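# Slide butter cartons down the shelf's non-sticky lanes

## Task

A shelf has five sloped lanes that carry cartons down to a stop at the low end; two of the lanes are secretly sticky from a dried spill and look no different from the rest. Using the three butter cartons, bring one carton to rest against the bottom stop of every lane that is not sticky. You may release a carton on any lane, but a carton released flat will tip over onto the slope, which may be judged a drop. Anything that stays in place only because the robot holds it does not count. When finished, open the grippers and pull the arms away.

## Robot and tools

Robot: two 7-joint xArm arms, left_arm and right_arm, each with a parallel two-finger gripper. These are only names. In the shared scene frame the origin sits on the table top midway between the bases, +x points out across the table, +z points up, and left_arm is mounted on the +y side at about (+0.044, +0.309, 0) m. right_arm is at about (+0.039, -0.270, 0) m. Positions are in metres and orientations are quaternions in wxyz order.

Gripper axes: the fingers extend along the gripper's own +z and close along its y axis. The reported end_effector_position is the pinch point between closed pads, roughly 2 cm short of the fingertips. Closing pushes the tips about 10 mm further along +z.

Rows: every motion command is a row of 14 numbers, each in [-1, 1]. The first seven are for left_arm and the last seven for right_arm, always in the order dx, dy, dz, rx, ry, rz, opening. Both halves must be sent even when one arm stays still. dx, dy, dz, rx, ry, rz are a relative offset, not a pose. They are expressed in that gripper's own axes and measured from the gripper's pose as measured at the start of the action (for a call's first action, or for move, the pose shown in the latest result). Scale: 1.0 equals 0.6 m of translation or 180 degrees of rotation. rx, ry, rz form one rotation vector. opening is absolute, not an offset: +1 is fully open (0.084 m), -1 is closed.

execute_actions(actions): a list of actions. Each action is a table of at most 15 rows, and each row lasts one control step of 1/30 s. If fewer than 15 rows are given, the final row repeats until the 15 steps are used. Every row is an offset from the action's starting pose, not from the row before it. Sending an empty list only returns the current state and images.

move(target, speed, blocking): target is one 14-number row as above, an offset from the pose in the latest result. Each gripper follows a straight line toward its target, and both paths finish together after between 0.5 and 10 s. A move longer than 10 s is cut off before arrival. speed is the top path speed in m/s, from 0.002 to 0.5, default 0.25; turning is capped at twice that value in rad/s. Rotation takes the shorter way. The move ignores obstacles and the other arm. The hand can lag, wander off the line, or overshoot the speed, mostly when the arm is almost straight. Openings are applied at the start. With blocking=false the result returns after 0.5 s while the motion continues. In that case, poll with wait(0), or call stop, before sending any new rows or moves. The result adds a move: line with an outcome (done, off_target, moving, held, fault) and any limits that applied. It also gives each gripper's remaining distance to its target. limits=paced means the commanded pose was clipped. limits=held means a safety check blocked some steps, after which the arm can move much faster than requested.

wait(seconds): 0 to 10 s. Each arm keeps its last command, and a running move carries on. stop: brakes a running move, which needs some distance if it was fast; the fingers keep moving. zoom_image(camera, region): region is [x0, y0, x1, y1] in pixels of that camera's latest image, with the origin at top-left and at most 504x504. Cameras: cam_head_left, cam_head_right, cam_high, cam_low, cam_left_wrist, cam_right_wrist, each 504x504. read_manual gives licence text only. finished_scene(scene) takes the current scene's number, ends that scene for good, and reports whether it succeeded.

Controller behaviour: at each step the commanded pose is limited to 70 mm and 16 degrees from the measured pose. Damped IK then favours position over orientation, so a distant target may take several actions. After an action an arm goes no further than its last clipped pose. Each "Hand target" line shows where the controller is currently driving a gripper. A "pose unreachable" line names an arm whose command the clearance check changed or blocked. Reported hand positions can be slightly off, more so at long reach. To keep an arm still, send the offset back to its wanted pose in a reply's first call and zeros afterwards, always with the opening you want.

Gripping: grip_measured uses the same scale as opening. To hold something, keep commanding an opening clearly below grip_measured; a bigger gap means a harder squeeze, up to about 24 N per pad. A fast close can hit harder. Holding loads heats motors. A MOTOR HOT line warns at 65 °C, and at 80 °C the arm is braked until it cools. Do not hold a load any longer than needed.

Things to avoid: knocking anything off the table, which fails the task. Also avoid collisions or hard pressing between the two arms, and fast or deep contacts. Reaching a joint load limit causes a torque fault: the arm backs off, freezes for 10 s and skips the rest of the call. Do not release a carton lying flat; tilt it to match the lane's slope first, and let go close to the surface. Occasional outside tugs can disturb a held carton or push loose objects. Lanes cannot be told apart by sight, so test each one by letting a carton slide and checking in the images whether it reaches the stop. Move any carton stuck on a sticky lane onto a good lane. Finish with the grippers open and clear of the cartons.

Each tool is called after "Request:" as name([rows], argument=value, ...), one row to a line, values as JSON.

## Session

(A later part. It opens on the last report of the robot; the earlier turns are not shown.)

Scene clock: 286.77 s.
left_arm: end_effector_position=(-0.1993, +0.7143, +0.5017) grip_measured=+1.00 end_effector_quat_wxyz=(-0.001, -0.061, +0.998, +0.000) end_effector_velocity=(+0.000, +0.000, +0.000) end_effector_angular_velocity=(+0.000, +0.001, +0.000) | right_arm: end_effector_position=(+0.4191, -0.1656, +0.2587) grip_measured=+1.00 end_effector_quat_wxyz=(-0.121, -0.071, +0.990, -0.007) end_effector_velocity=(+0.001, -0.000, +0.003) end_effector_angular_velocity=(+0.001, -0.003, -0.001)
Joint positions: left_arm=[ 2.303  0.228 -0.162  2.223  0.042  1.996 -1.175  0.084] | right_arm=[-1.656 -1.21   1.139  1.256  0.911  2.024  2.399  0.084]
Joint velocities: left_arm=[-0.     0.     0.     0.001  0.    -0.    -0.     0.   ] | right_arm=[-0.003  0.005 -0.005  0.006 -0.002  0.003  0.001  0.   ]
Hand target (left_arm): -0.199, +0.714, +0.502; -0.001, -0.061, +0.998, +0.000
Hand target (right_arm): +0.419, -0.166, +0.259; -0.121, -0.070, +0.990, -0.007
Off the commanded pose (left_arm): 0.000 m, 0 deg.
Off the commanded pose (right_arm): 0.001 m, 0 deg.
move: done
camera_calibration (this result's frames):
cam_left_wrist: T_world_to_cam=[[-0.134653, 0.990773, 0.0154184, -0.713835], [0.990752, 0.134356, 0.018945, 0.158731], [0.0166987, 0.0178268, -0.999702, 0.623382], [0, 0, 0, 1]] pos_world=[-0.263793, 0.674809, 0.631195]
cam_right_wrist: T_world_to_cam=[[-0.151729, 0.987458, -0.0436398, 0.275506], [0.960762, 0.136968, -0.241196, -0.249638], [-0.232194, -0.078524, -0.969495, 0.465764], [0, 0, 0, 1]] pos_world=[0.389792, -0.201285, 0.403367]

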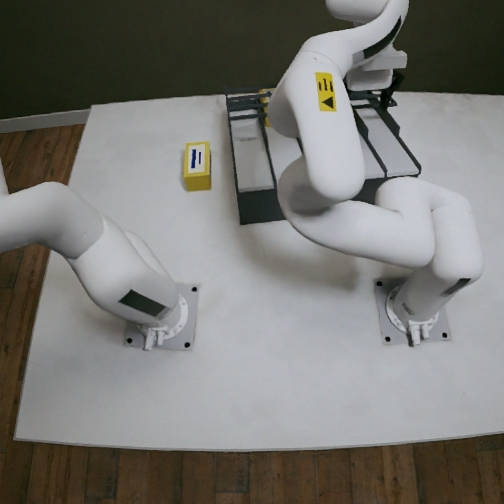

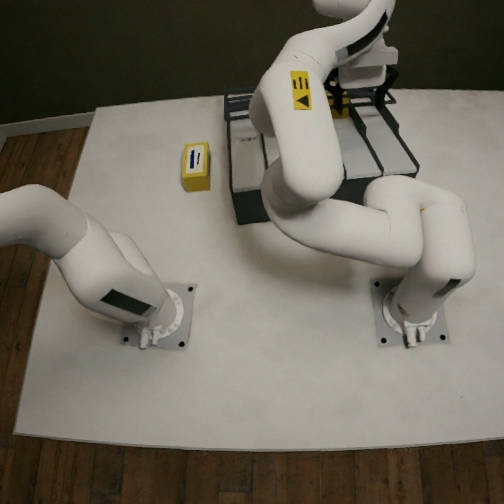

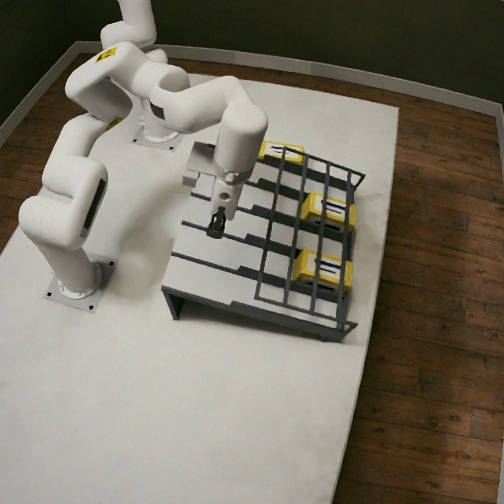

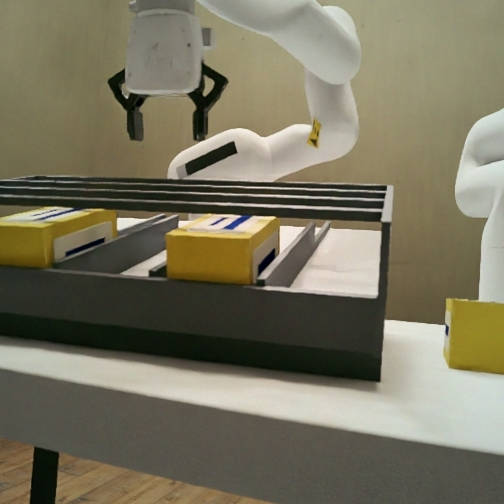

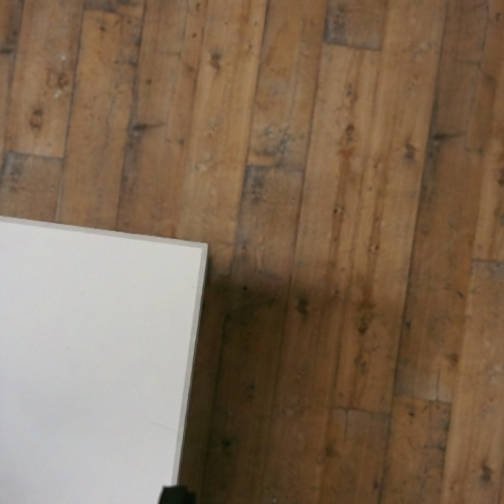

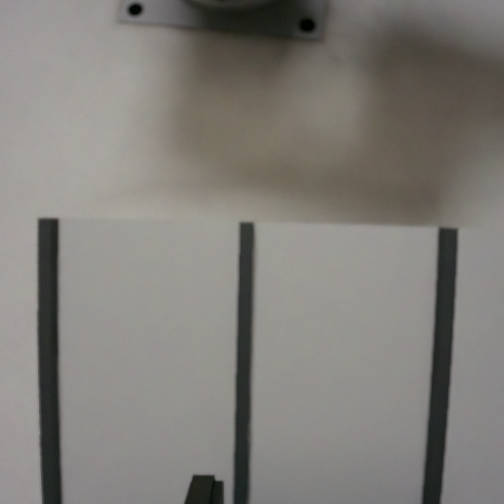

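Request:
execute_actions(actions=[])

Scene clock: 308.07 s.
left_arm: end_effector_position=(-0.1993, +0.7143, +0.5017) grip_measured=+1.00 end_effector_quat_wxyz=(-0.001, -0.061, +0.998, +0.000) end_effector_velocity=(+0.001, +0.001, -0.000) end_effector_angular_velocity=(+0.000, -0.001, -0.002) | right_arm: end_effector_position=(+0.4193, -0.1657, +0.2592) grip_measured=+1.00 end_effector_quat_wxyz=(-0.121, -0.070, +0.990, -0.007) end_effector_velocity=(-0.000, +0.000, -0.000) end_effector_angular_velocity=(+0.000, +0.001, +0.001)
Joint positions: left_arm=[ 2.303  0.228 -0.162  2.223  0.042  1.996 -1.175  0.084] | right_arm=[-1.656 -1.209  1.138  1.257  0.911  2.024  2.4    0.084]
Joint velocities: left_arm=[-0.002 -0.    -0.    -0.001 -0.001 -0.     0.     0.   ] | right_arm=[ 0.001  0.     0.    -0.    -0.001 -0.    -0.001 -0.   ]
Hand target (left_arm): -0.199, +0.714, +0.502; -0.001, -0.061, +0.998, +0.000
Hand target (right_arm): +0.419, -0.166, +0.259; -0.121, -0.070, +0.990, -0.007
Off the commanded pose (left_arm): 0.000 m, 0 deg.
Off the commanded pose (right_arm): 0.000 m, 0 deg.
camera_calibration (this result's frames):
cam_left_wrist: T_world_to_cam=[[-0.134654, 0.990773, 0.0154187, -0.713835], [0.990752, 0.134356, 0.0189446, 0.158731], [0.0166982, 0.0178271, -0.999702, 0.623382], [0, 0, 0, 1]] pos_world=[-0.263793, 0.674809, 0.631195]
cam_right_wrist: T_world_to_cam=[[-0.151535, 0.987486, -0.0436776, 0.275593], [0.960972, 0.136832, -0.240439, -0.24996], [-0.231453, -0.0784078, -0.969681, 0.46603], [0, 0, 0, 1]] pos_world=[0.389831, -0.201402, 0.403838]

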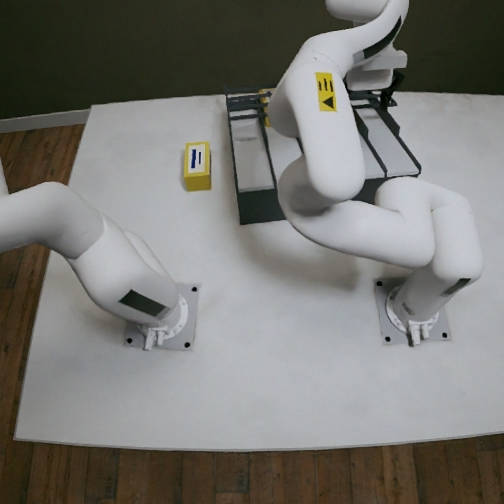

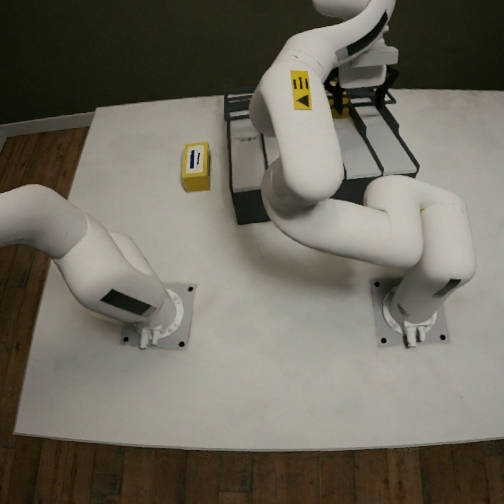

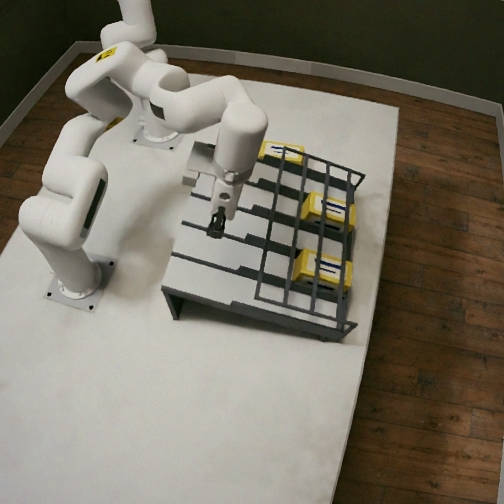

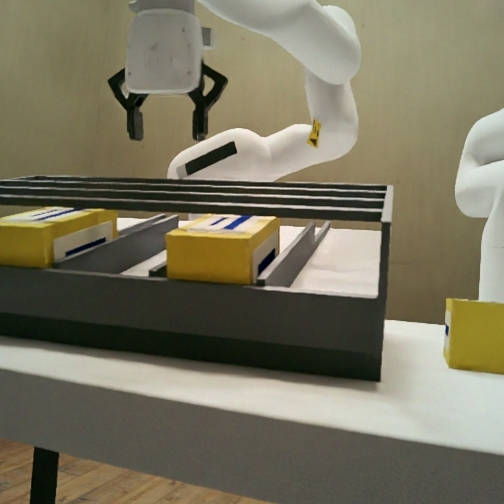

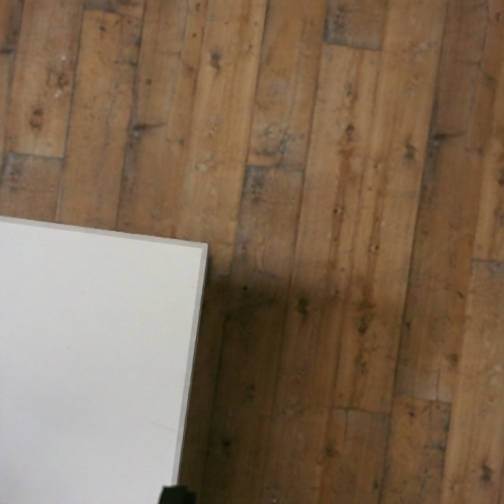

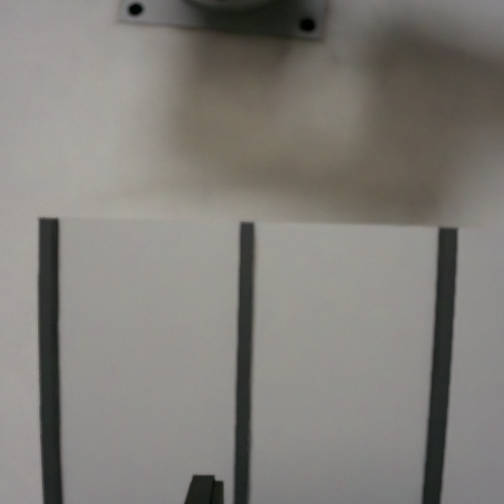

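Request:
move(target=[0,0,0,0,0,0,1,-0.156,0.652,-0.1,0,-0.078,0,1])

Scene clock: 318.80 s.
left_arm: end_effector_position=(-0.1993, +0.7143, +0.5017) grip_measured=+1.00 end_effector_quat_wxyz=(-0.001, -0.061, +0.998, +0.000) end_effector_velocity=(-0.000, -0.000, +0.001) end_effector_angular_velocity=(+0.002, +0.000, +0.001) | right_arm: end_effector_position=(+0.4673, +0.2366, +0.2981) grip_measured=+1.00 end_effector_quat_wxyz=(+0.006, -0.070, +0.997, +0.008) end_effector_velocity=(+0.004, +0.000, -0.000) end_effector_angular_velocity=(+0.000, +0.010, -0.008)
Joint positions: left_arm=[ 2.303  0.228 -0.162  2.223  0.042  1.996 -1.175  0.084] | right_arm=[-2.022 -1.142  1.429  2.688  1.506  1.997  3.63   0.084]
Joint velocities: left_arm=[ 0.001 -0.    -0.     0.002 -0.     0.    -0.     0.   ] | right_arm=[-0.15   0.018  0.063  0.222  0.045  0.011  0.103 -0.   ]
Hand target (left_arm): -0.199, +0.714, +0.502; -0.001, -0.061, +0.998, +0.000
Hand target (right_arm): +0.467, +0.237, +0.298; +0.006, -0.070, +0.997, +0.008
Off the commanded pose (left_arm): 0.000 m, 0 deg.
Off the commanded pose (right_arm): 0.002 m, 1 deg.
elbow stopped short (right arm): the move would have taken joint 4 (elbow) straighter than the controller allows; a more bent joint 4 avoids this.
move: done
camera_calibration (this result's frames):
cam_left_wrist: T_world_to_cam=[[-0.134654, 0.990773, 0.0154187, -0.713835], [0.990752, 0.134356, 0.0189445, 0.158731], [0.0166981, 0.0178271, -0.999702, 0.623382], [0, 0, 0, 1]] pos_world=[-0.263793, 0.674809, 0.631195]
cam_right_wrist: T_world_to_cam=[[-0.13862, 0.9898, -0.0328687, -0.122527], [0.990207, 0.13908, 0.0121107, -0.43121], [0.0165585, -0.030868, -0.999386, 0.428175], [0, 0, 0, 1]] pos_world=[0.402912, 0.194467, 0.429107]

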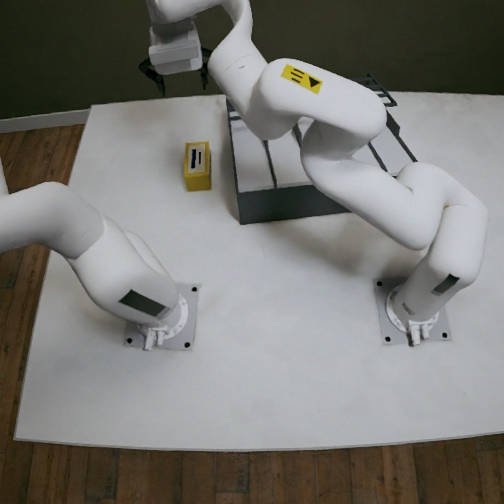

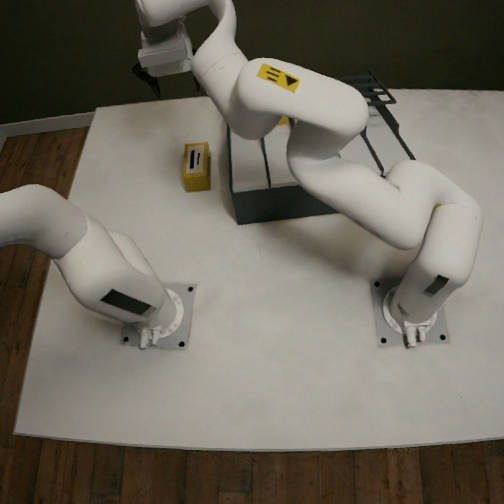

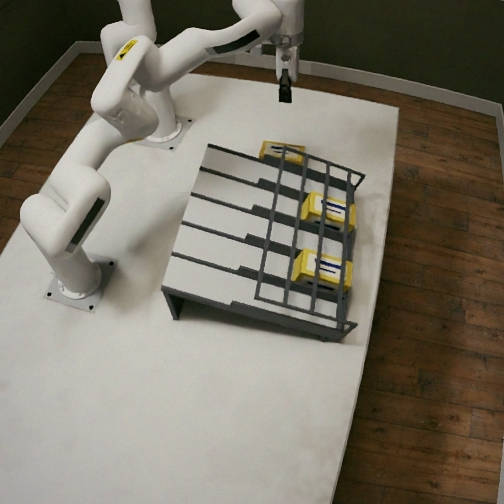

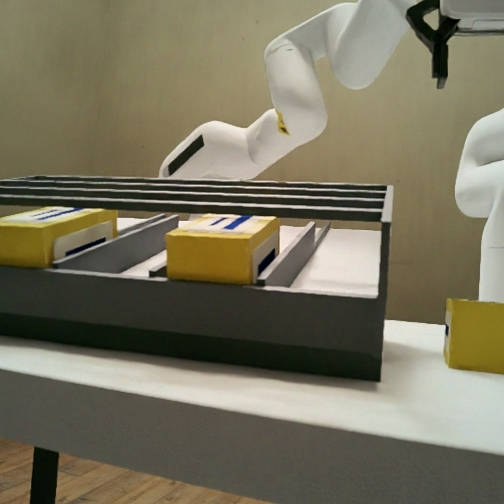

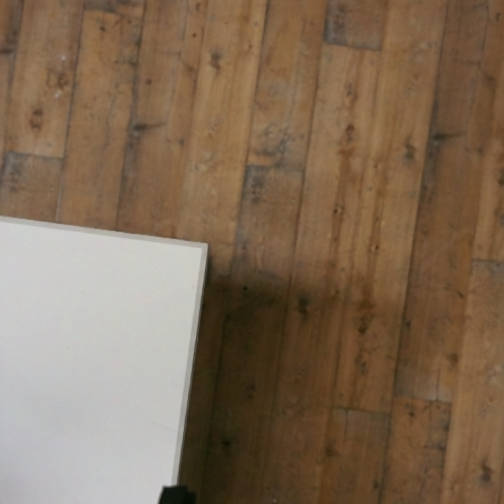

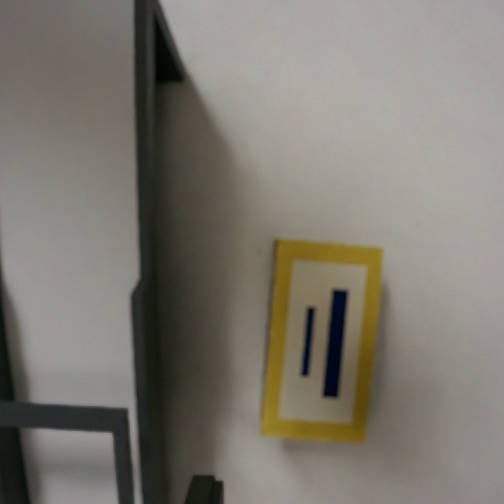

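Request:
move(target=[0,0,0,0,0,0,1,0.026,0.01,0.3,0,0,0.022,1], speed=0.15)

Request:
move(target=[0,0,0,0,0,0,1,0,0,0.115,0,0,0,1], speed=0.08)

Scene clock: 334.13 s.
left_arm: end_effector_position=(-0.1993, +0.7143, +0.5017) grip_measured=+1.00 end_effector_quat_wxyz=(-0.001, -0.061, +0.998, +0.000) end_effector_velocity=(-0.001, -0.000, +0.000) end_effector_angular_velocity=(-0.000, +0.001, +0.002) | right_arm: end_effector_position=(+0.4533, +0.2420, +0.1188) grip_measured=+1.00 end_effector_quat_wxyz=(+0.007, -0.035, +0.999, +0.008) end_effector_velocity=(+0.000, +0.000, -0.002) end_effector_angular_velocity=(+0.001, -0.002, -0.000)
Joint positions: left_arm=[ 2.303  0.228 -0.162  2.223  0.042  1.996 -1.175  0.084] | right_arm=[-1.575 -1.464  1.424  1.939  1.533  1.728  3.431  0.084]
Joint velocities: left_arm=[ 0.001  0.    -0.     0.001  0.002  0.    -0.     0.   ] | right_arm=[ 0.002 -0.004  0.002 -0.003  0.002 -0.005 -0.001 -0.   ]
Hand target (left_arm): -0.199, +0.714, +0.502; -0.001, -0.061, +0.998, +0.000
Hand target (right_arm): +0.453, +0.242, +0.118; +0.006, -0.035, +0.999, +0.007
Off the commanded pose (left_arm): 0.000 m, 0 deg.
Off the commanded pose (right_arm): 0.002 m, 0 deg.
move: done
camera_calibration (this result's frames):
cam_left_wrist: T_world_to_cam=[[-0.134654, 0.990773, 0.0154187, -0.713835], [0.990752, 0.134356, 0.0189445, 0.158731], [0.0166981, 0.0178271, -0.999702, 0.623382], [0, 0, 0, 1]] pos_world=[-0.263793, 0.674809, 0.631195]
cam_right_wrist: T_world_to_cam=[[-0.0687191, 0.997056, -0.0340035, -0.168955], [0.997512, 0.0692083, 0.0134237, -0.40252], [0.0157375, -0.0329964, -0.999332, 0.250239], [0, 0, 0, 1]] pos_world=[0.38597, 0.204573, 0.24973]

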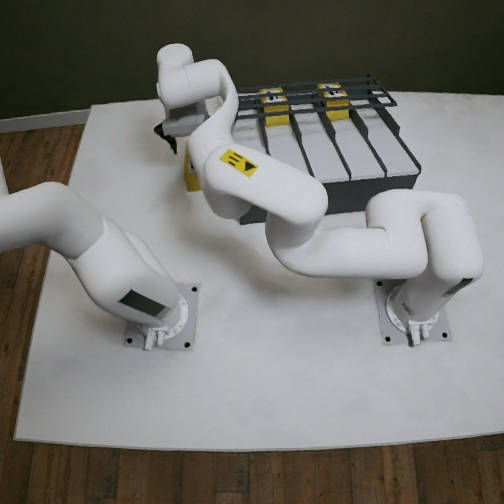

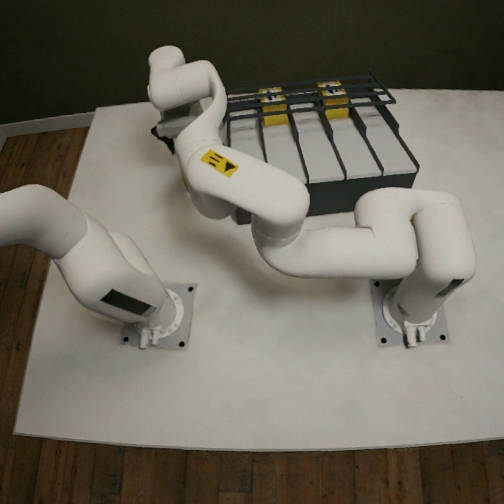

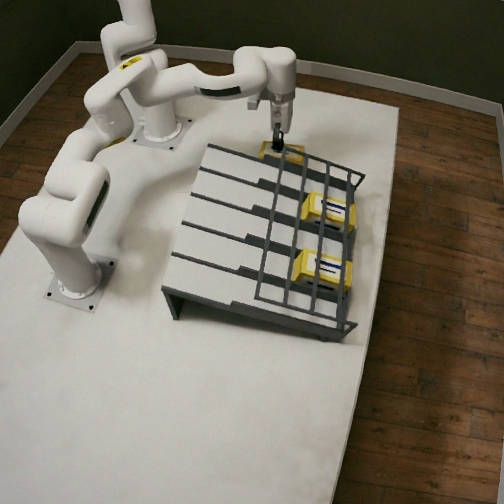

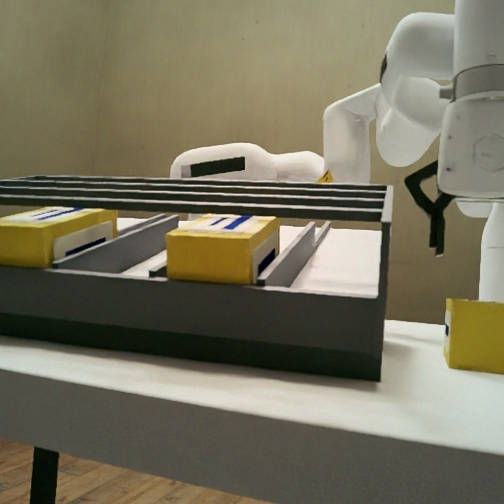

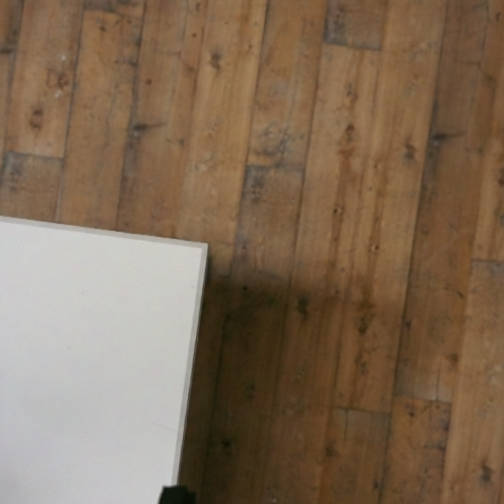

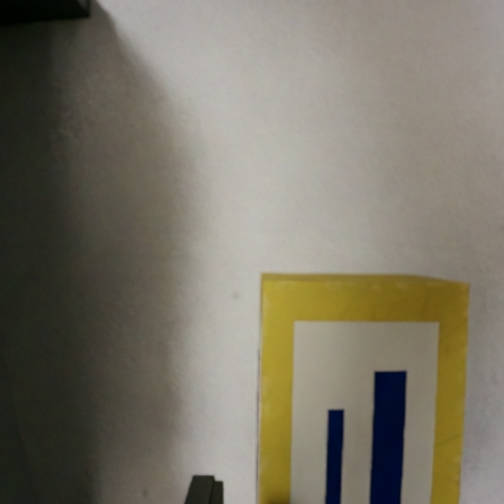

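Scene clock: 335.30 s.
left_arm: end_effector_position=(-0.1993, +0.7143, +0.5017) grip_measured=+1.00 end_effector_quat_wxyz=(-0.001, -0.061, +0.998, +0.000) end_effector_velocity=(+0.000, +0.000, -0.000) end_effector_angular_velocity=(-0.001, -0.000, -0.000) | right_arm: end_effector_position=(+0.4543, +0.2429, +0.0505) grip_measured=+1.00 end_effector_quat_wxyz=(+0.007, -0.035, +0.999, +0.008) end_effector_velocity=(+0.001, +0.002, +0.002) end_effector_angular_velocity=(+0.006, -0.003, +0.001)
Joint positions: left_arm=[ 2.303  0.228 -0.162  2.223  0.042  1.996 -1.175  0.084] | right_arm=[-1.552 -1.56   1.49   1.893  1.597  1.632  3.419  0.084]
Joint velocities: left_arm=[-0.    -0.    -0.    -0.001  0.    -0.    -0.    -0.   ] | right_arm=[-0.     0.002 -0.002  0.001  0.004 -0.003 -0.     0.   ]
Hand target (left_arm): -0.199, +0.714, +0.502; -0.001, -0.061, +0.998, +0.000
Hand target (right_arm): +0.454, +0.243, +0.050; +0.007, -0.035, +0.999, +0.007
Off the commanded pose (left_arm): 0.000 m, 0 deg.
Off the commanded pose (right_arm): 0.001 m, 0 deg.
move: done
camera_calibration (this result's frames):
cam_left_wrist: T_world_to_cam=[[-0.134654, 0.990773, 0.0154189, -0.713835], [0.990752, 0.134357, 0.0189444, 0.158731], [0.016698, 0.0178273, -0.999702, 0.623381], [0, 0, 0, 1]] pos_world=[-0.263793, 0.674809, 0.631195]
cam_right_wrist: T_world_to_cam=[[-0.0684749, 0.997074, -0.0339739, -0.172273], [0.997513, 0.0689953, 0.0143885, -0.402699], [0.0166905, -0.0329042, -0.999319, 0.181518], [0, 0, 0, 1]] pos_world=[0.386871, 0.205526, 0.181336]

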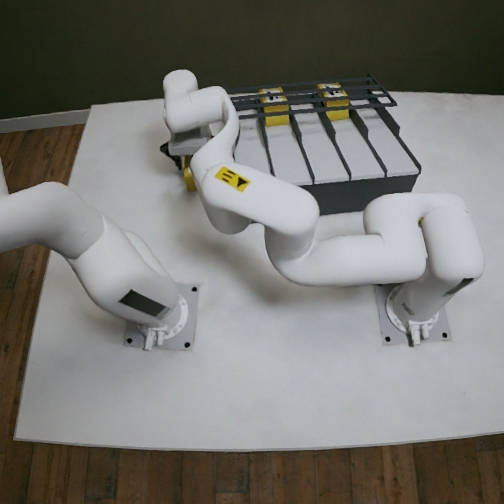

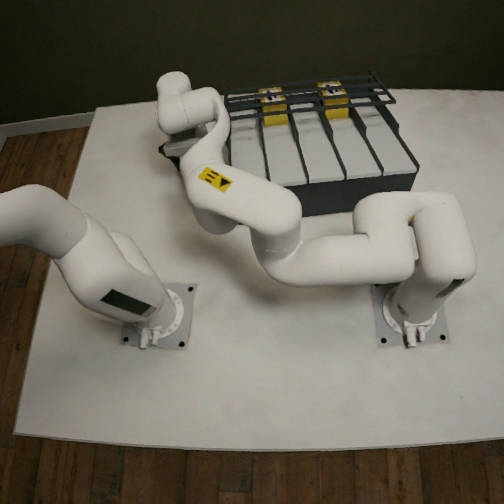

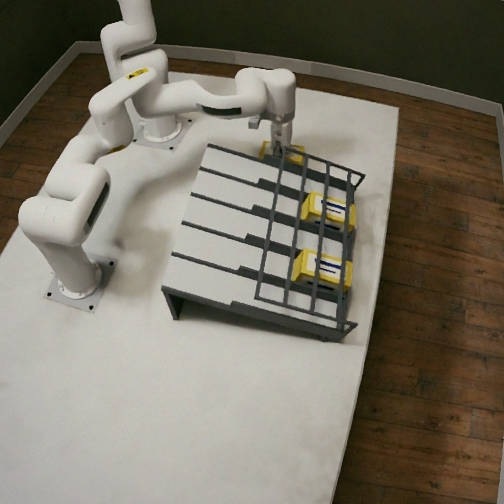

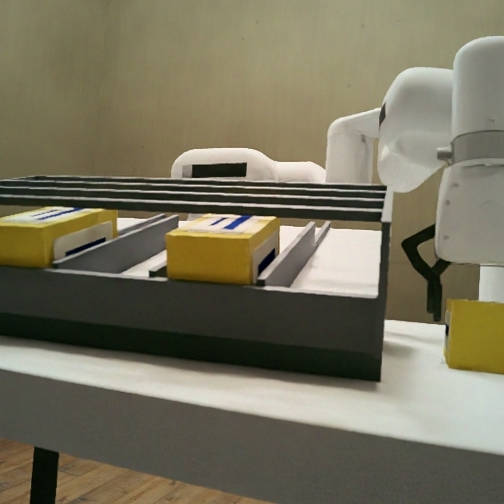

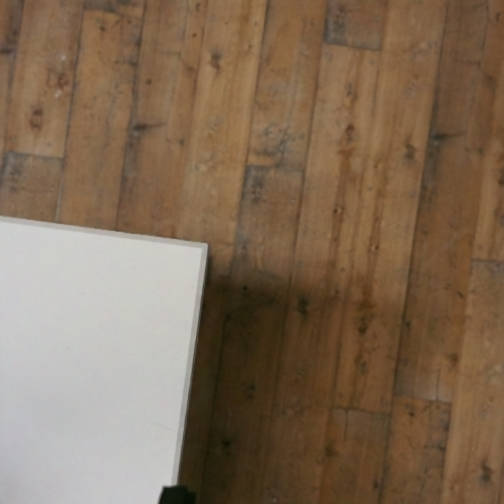

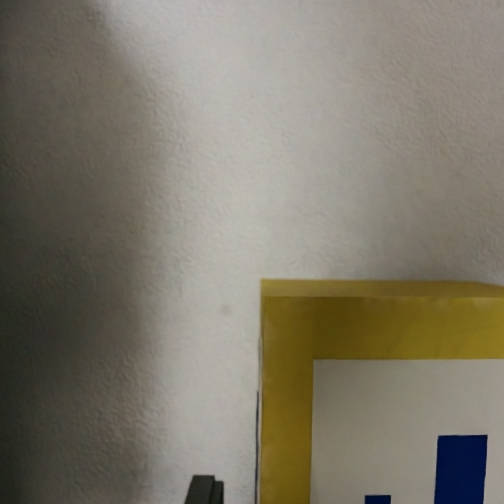

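Request:
move(target=[0,0,0,0,0,0,1,0,0,0,0,0,0,0])

Request:
move(target=[0,0,0,0,0,0,1,0,0,-0.38,0,0,0,0])

Scene clock: 345.90 s.
left_arm: end_effector_position=(-0.1993, +0.7143, +0.5017) grip_measured=+1.00 end_effector_quat_wxyz=(-0.001, -0.061, +0.998, +0.000) end_effector_velocity=(-0.000, -0.000, -0.000) end_effector_angular_velocity=(-0.001, +0.000, +0.000) | right_arm: end_effector_position=(+0.4543, +0.2429, +0.0503) grip_measured=+0.47 end_effector_quat_wxyz=(+0.007, -0.035, +0.999, +0.008) end_effector_velocity=(+0.000, -0.000, +0.001) end_effector_angular_velocity=(+0.000, +0.001, -0.001)
Joint positions: left_arm=[ 2.303  0.228 -0.162  2.223  0.042  1.996 -1.175  0.084] | right_arm=[-1.553 -1.56   1.49   1.893  1.597  1.632  3.419  0.064]
Joint velocities: left_arm=[-0.     0.     0.    -0.     0.001 -0.     0.    -0.   ] | right_arm=[-0.002  0.002  0.     0.001 -0.001  0.001  0.001 -0.   ]
Hand target (left_arm): -0.199, +0.714, +0.502; -0.001, -0.061, +0.998, +0.000
Hand target (right_arm): +0.454, +0.243, +0.050; +0.007, -0.035, +0.999, +0.008
Off the commanded pose (left_arm): 0.000 m, 0 deg.
Off the commanded pose (right_arm): 0.000 m, 0 deg.
move: done
camera_calibration (this result's frames):
cam_left_wrist: T_world_to_cam=[[-0.134654, 0.990773, 0.0154187, -0.713835], [0.990752, 0.134356, 0.0189446, 0.15873], [0.0166982, 0.0178271, -0.999702, 0.623382], [0, 0, 0, 1]] pos_world=[-0.263793, 0.674809, 0.631195]
cam_right_wrist: T_world_to_cam=[[-0.0684777, 0.997069, -0.0341137, -0.172232], [0.997518, 0.0689899, 0.0140714, -0.402622], [0.0163837, -0.0330655, -0.999319, 0.181482], [0, 0, 0, 1]] pos_world=[0.386855, 0.205505, 0.181149]

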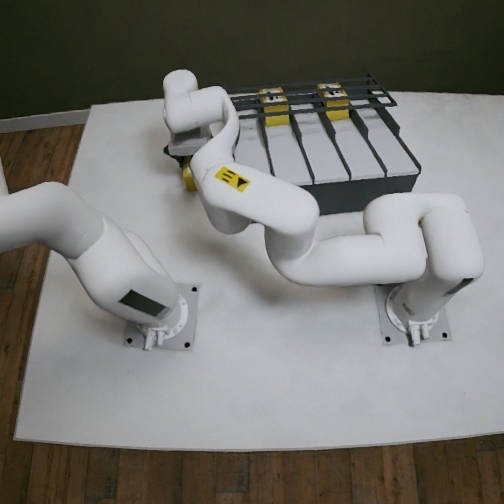

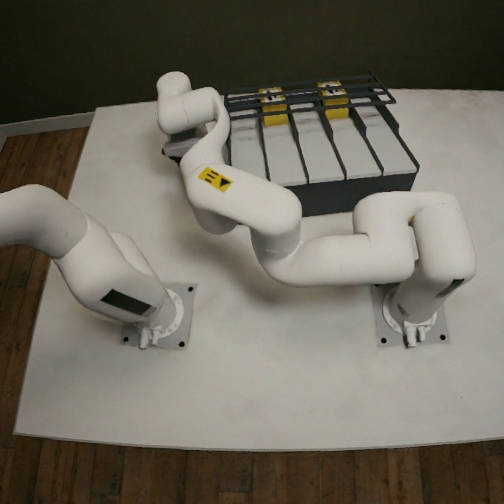

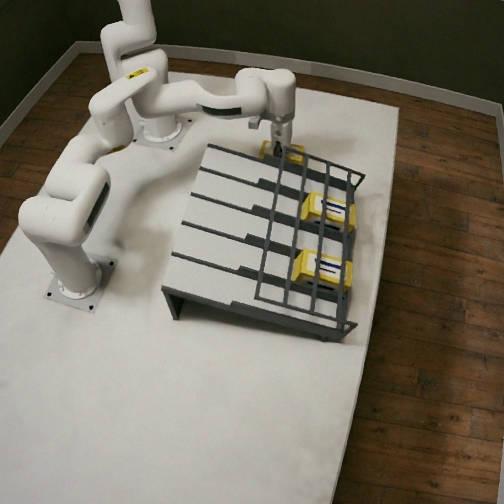

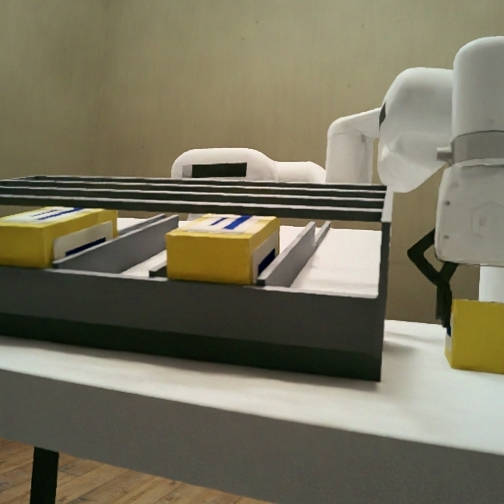

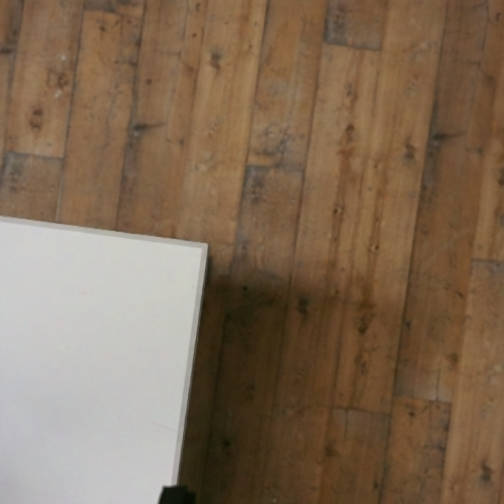

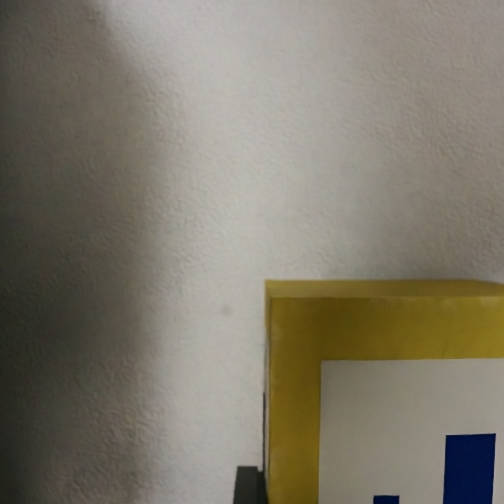

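Scene clock: 347.33 s.
left_arm: end_effector_position=(-0.1993, +0.7143, +0.5017) grip_measured=+1.00 end_effector_quat_wxyz=(-0.001, -0.061, +0.998, +0.000) end_effector_velocity=(+0.000, +0.000, -0.000) end_effector_angular_velocity=(+0.000, -0.001, -0.000) | right_arm: end_effector_position=(+0.4511, +0.2403, +0.2774) grip_measured=+0.47 end_effector_quat_wxyz=(+0.006, -0.036, +0.999, +0.008) end_effector_velocity=(+0.003, -0.002, +0.008) end_effector_angular_velocity=(+0.005, -0.005, -0.006)
Joint positions: left_arm=[ 2.303  0.228 -0.162  2.223  0.042  1.996 -1.175  0.084] | right_arm=[-1.789 -1.203  1.353  2.35   1.456  1.959  3.575  0.064]
Joint velocities: left_arm=[-0.    -0.     0.    -0.    -0.001 -0.    -0.    -0.   ] | right_arm=[-0.017  0.013 -0.001  0.024  0.002  0.005  0.011  0.   ]
Hand target (left_arm): -0.199, +0.714, +0.502; -0.001, -0.061, +0.998, +0.000
Hand target (right_arm): +0.451, +0.240, +0.278; +0.007, -0.035, +0.999, +0.009
Off the commanded pose (left_arm): 0.000 m, 0 deg.
Off the commanded pose (right_arm): 0.001 m, 0 deg.
move: done
camera_calibration (this result's frames):
cam_left_wrist: T_world_to_cam=[[-0.134654, 0.990773, 0.0154185, -0.713835], [0.990752, 0.134357, 0.0189446, 0.15873], [0.0166982, 0.0178269, -0.999702, 0.623382], [0, 0, 0, 1]] pos_world=[-0.263793, 0.674809, 0.631195]
cam_right_wrist: T_world_to_cam=[[-0.0698924, 0.997011, -0.0329302, -0.16178], [0.997448, 0.0703295, 0.0123059, -0.402246], [0.0145851, -0.0319861, -0.999382, 0.408955], [0, 0, 0, 1]] pos_world=[0.383948, 0.202667, 0.408325]

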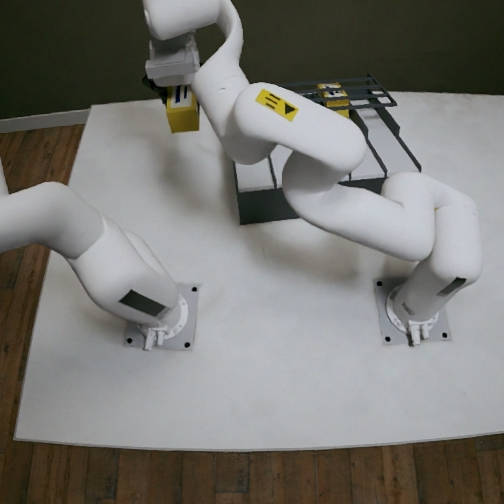

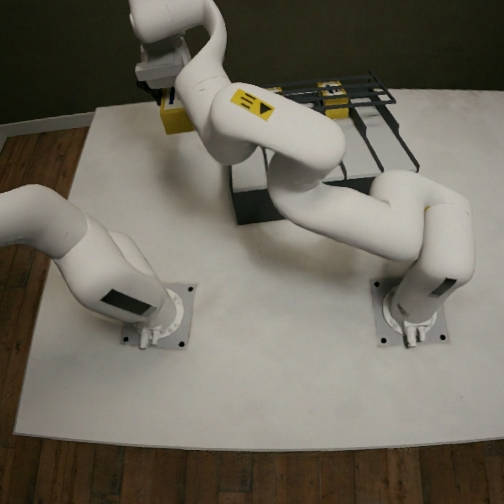

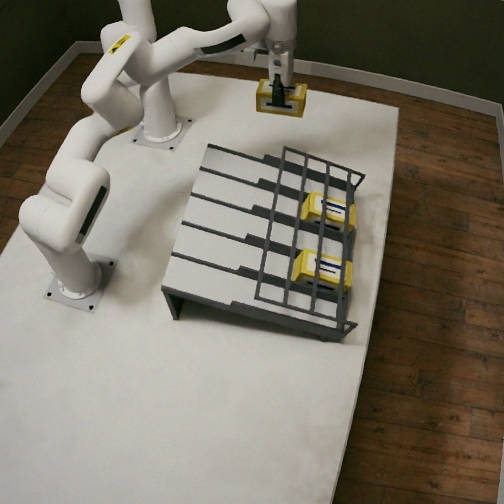

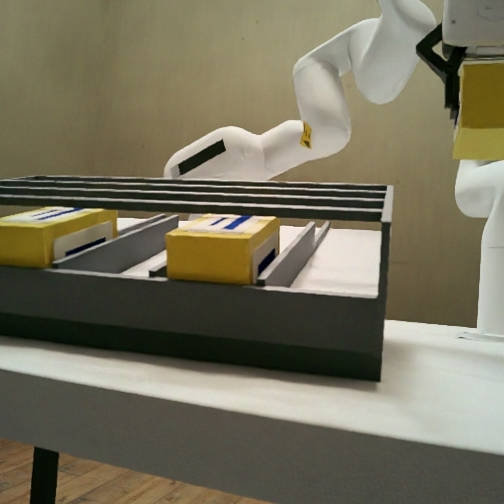

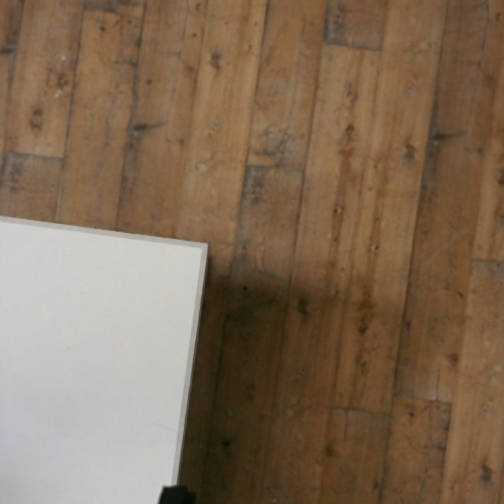

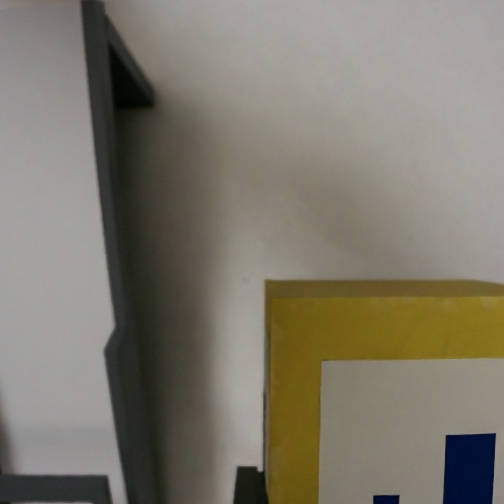

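Request:
move(target=[0,0,0,0,0,0,1,0.109,-0.817,0.03,0,0.078,-0.022,0])

Scene clock: 359.80 s.
left_arm: end_effector_position=(-0.1993, +0.7143, +0.5017) grip_measured=+1.00 end_effector_quat_wxyz=(-0.001, -0.061, +0.998, +0.000) end_effector_velocity=(+0.000, +0.000, -0.000) end_effector_angular_velocity=(+0.000, -0.000, -0.000) | right_arm: end_effector_position=(+0.4228, -0.2529, +0.2509) grip_measured=+0.47 end_effector_quat_wxyz=(-0.117, -0.072, +0.991, +0.001) end_effector_velocity=(-0.001, -0.006, +0.000) end_effector_angular_velocity=(+0.000, -0.001, -0.009)
Joint positions: left_arm=[ 2.303  0.228 -0.162  2.223  0.042  1.996 -1.175  0.084] | right_arm=[-1.79  -1.174  1.154  1.185  0.858  1.932  2.207  0.064]
Joint velocities: left_arm=[-0.  0.  0. -0. -0. -0. -0. -0.] | right_arm=[-0.009  0.002 -0.003 -0.005 -0.003 -0.003 -0.006 -0.   ]
Hand target (left_arm): -0.199, +0.714, +0.502; -0.001, -0.061, +0.998, +0.000
Hand target (right_arm): +0.423, -0.254, +0.251; -0.117, -0.071, +0.991, +0.002
Off the commanded pose (left_arm): 0.000 m, 0 deg.
Off the commanded pose (right_arm): 0.002 m, 0 deg.
move: done
camera_calibration (this result's frames):
cam_left_wrist: T_world_to_cam=[[-0.134654, 0.990773, 0.0154187, -0.713835], [0.990752, 0.134357, 0.0189445, 0.158731], [0.0166981, 0.017827, -0.999702, 0.623382], [0, 0, 0, 1]] pos_world=[-0.263793, 0.674809, 0.631195]
cam_right_wrist: T_world_to_cam=[[-0.152698, 0.987874, -0.0280648, 0.358537], [0.962335, 0.142167, -0.231732, -0.244826], [-0.224932, -0.0623926, -0.972375, 0.453935], [0, 0, 0, 1]] pos_world=[0.392457, -0.291062, 0.394723]

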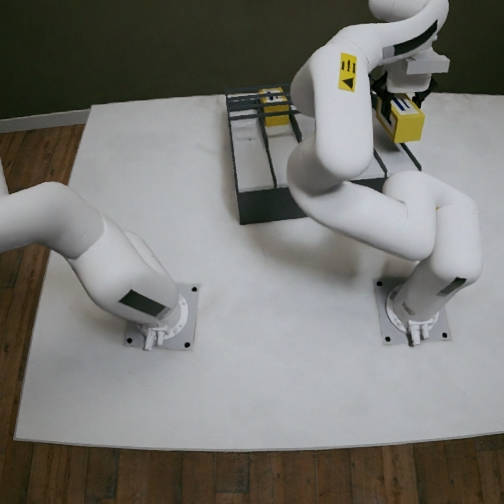

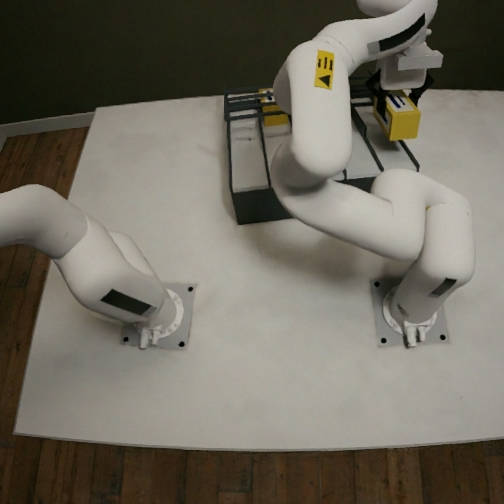

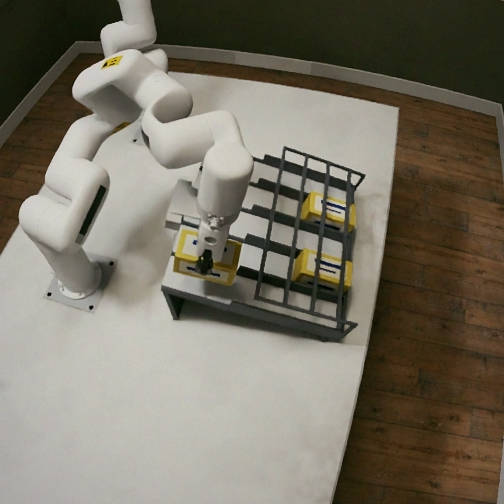

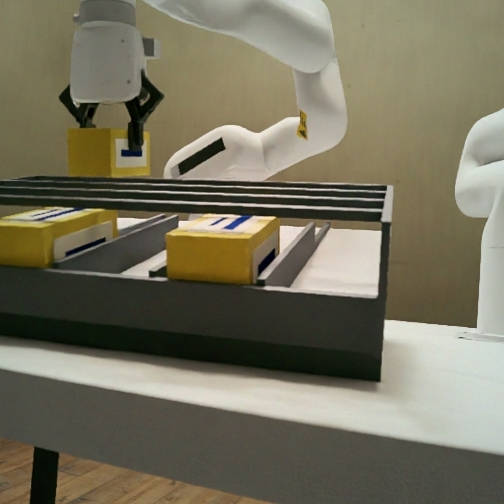

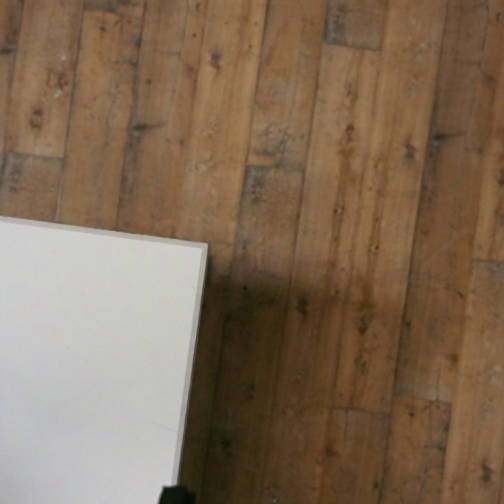

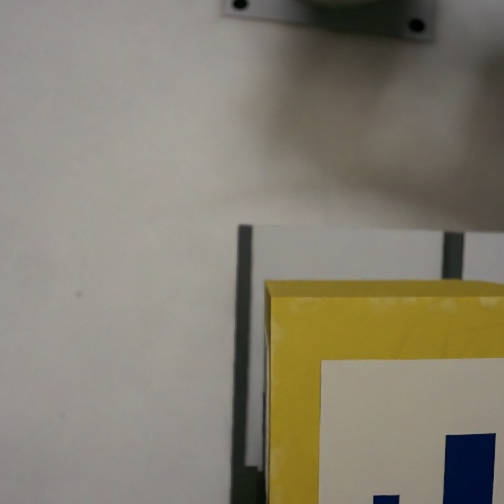

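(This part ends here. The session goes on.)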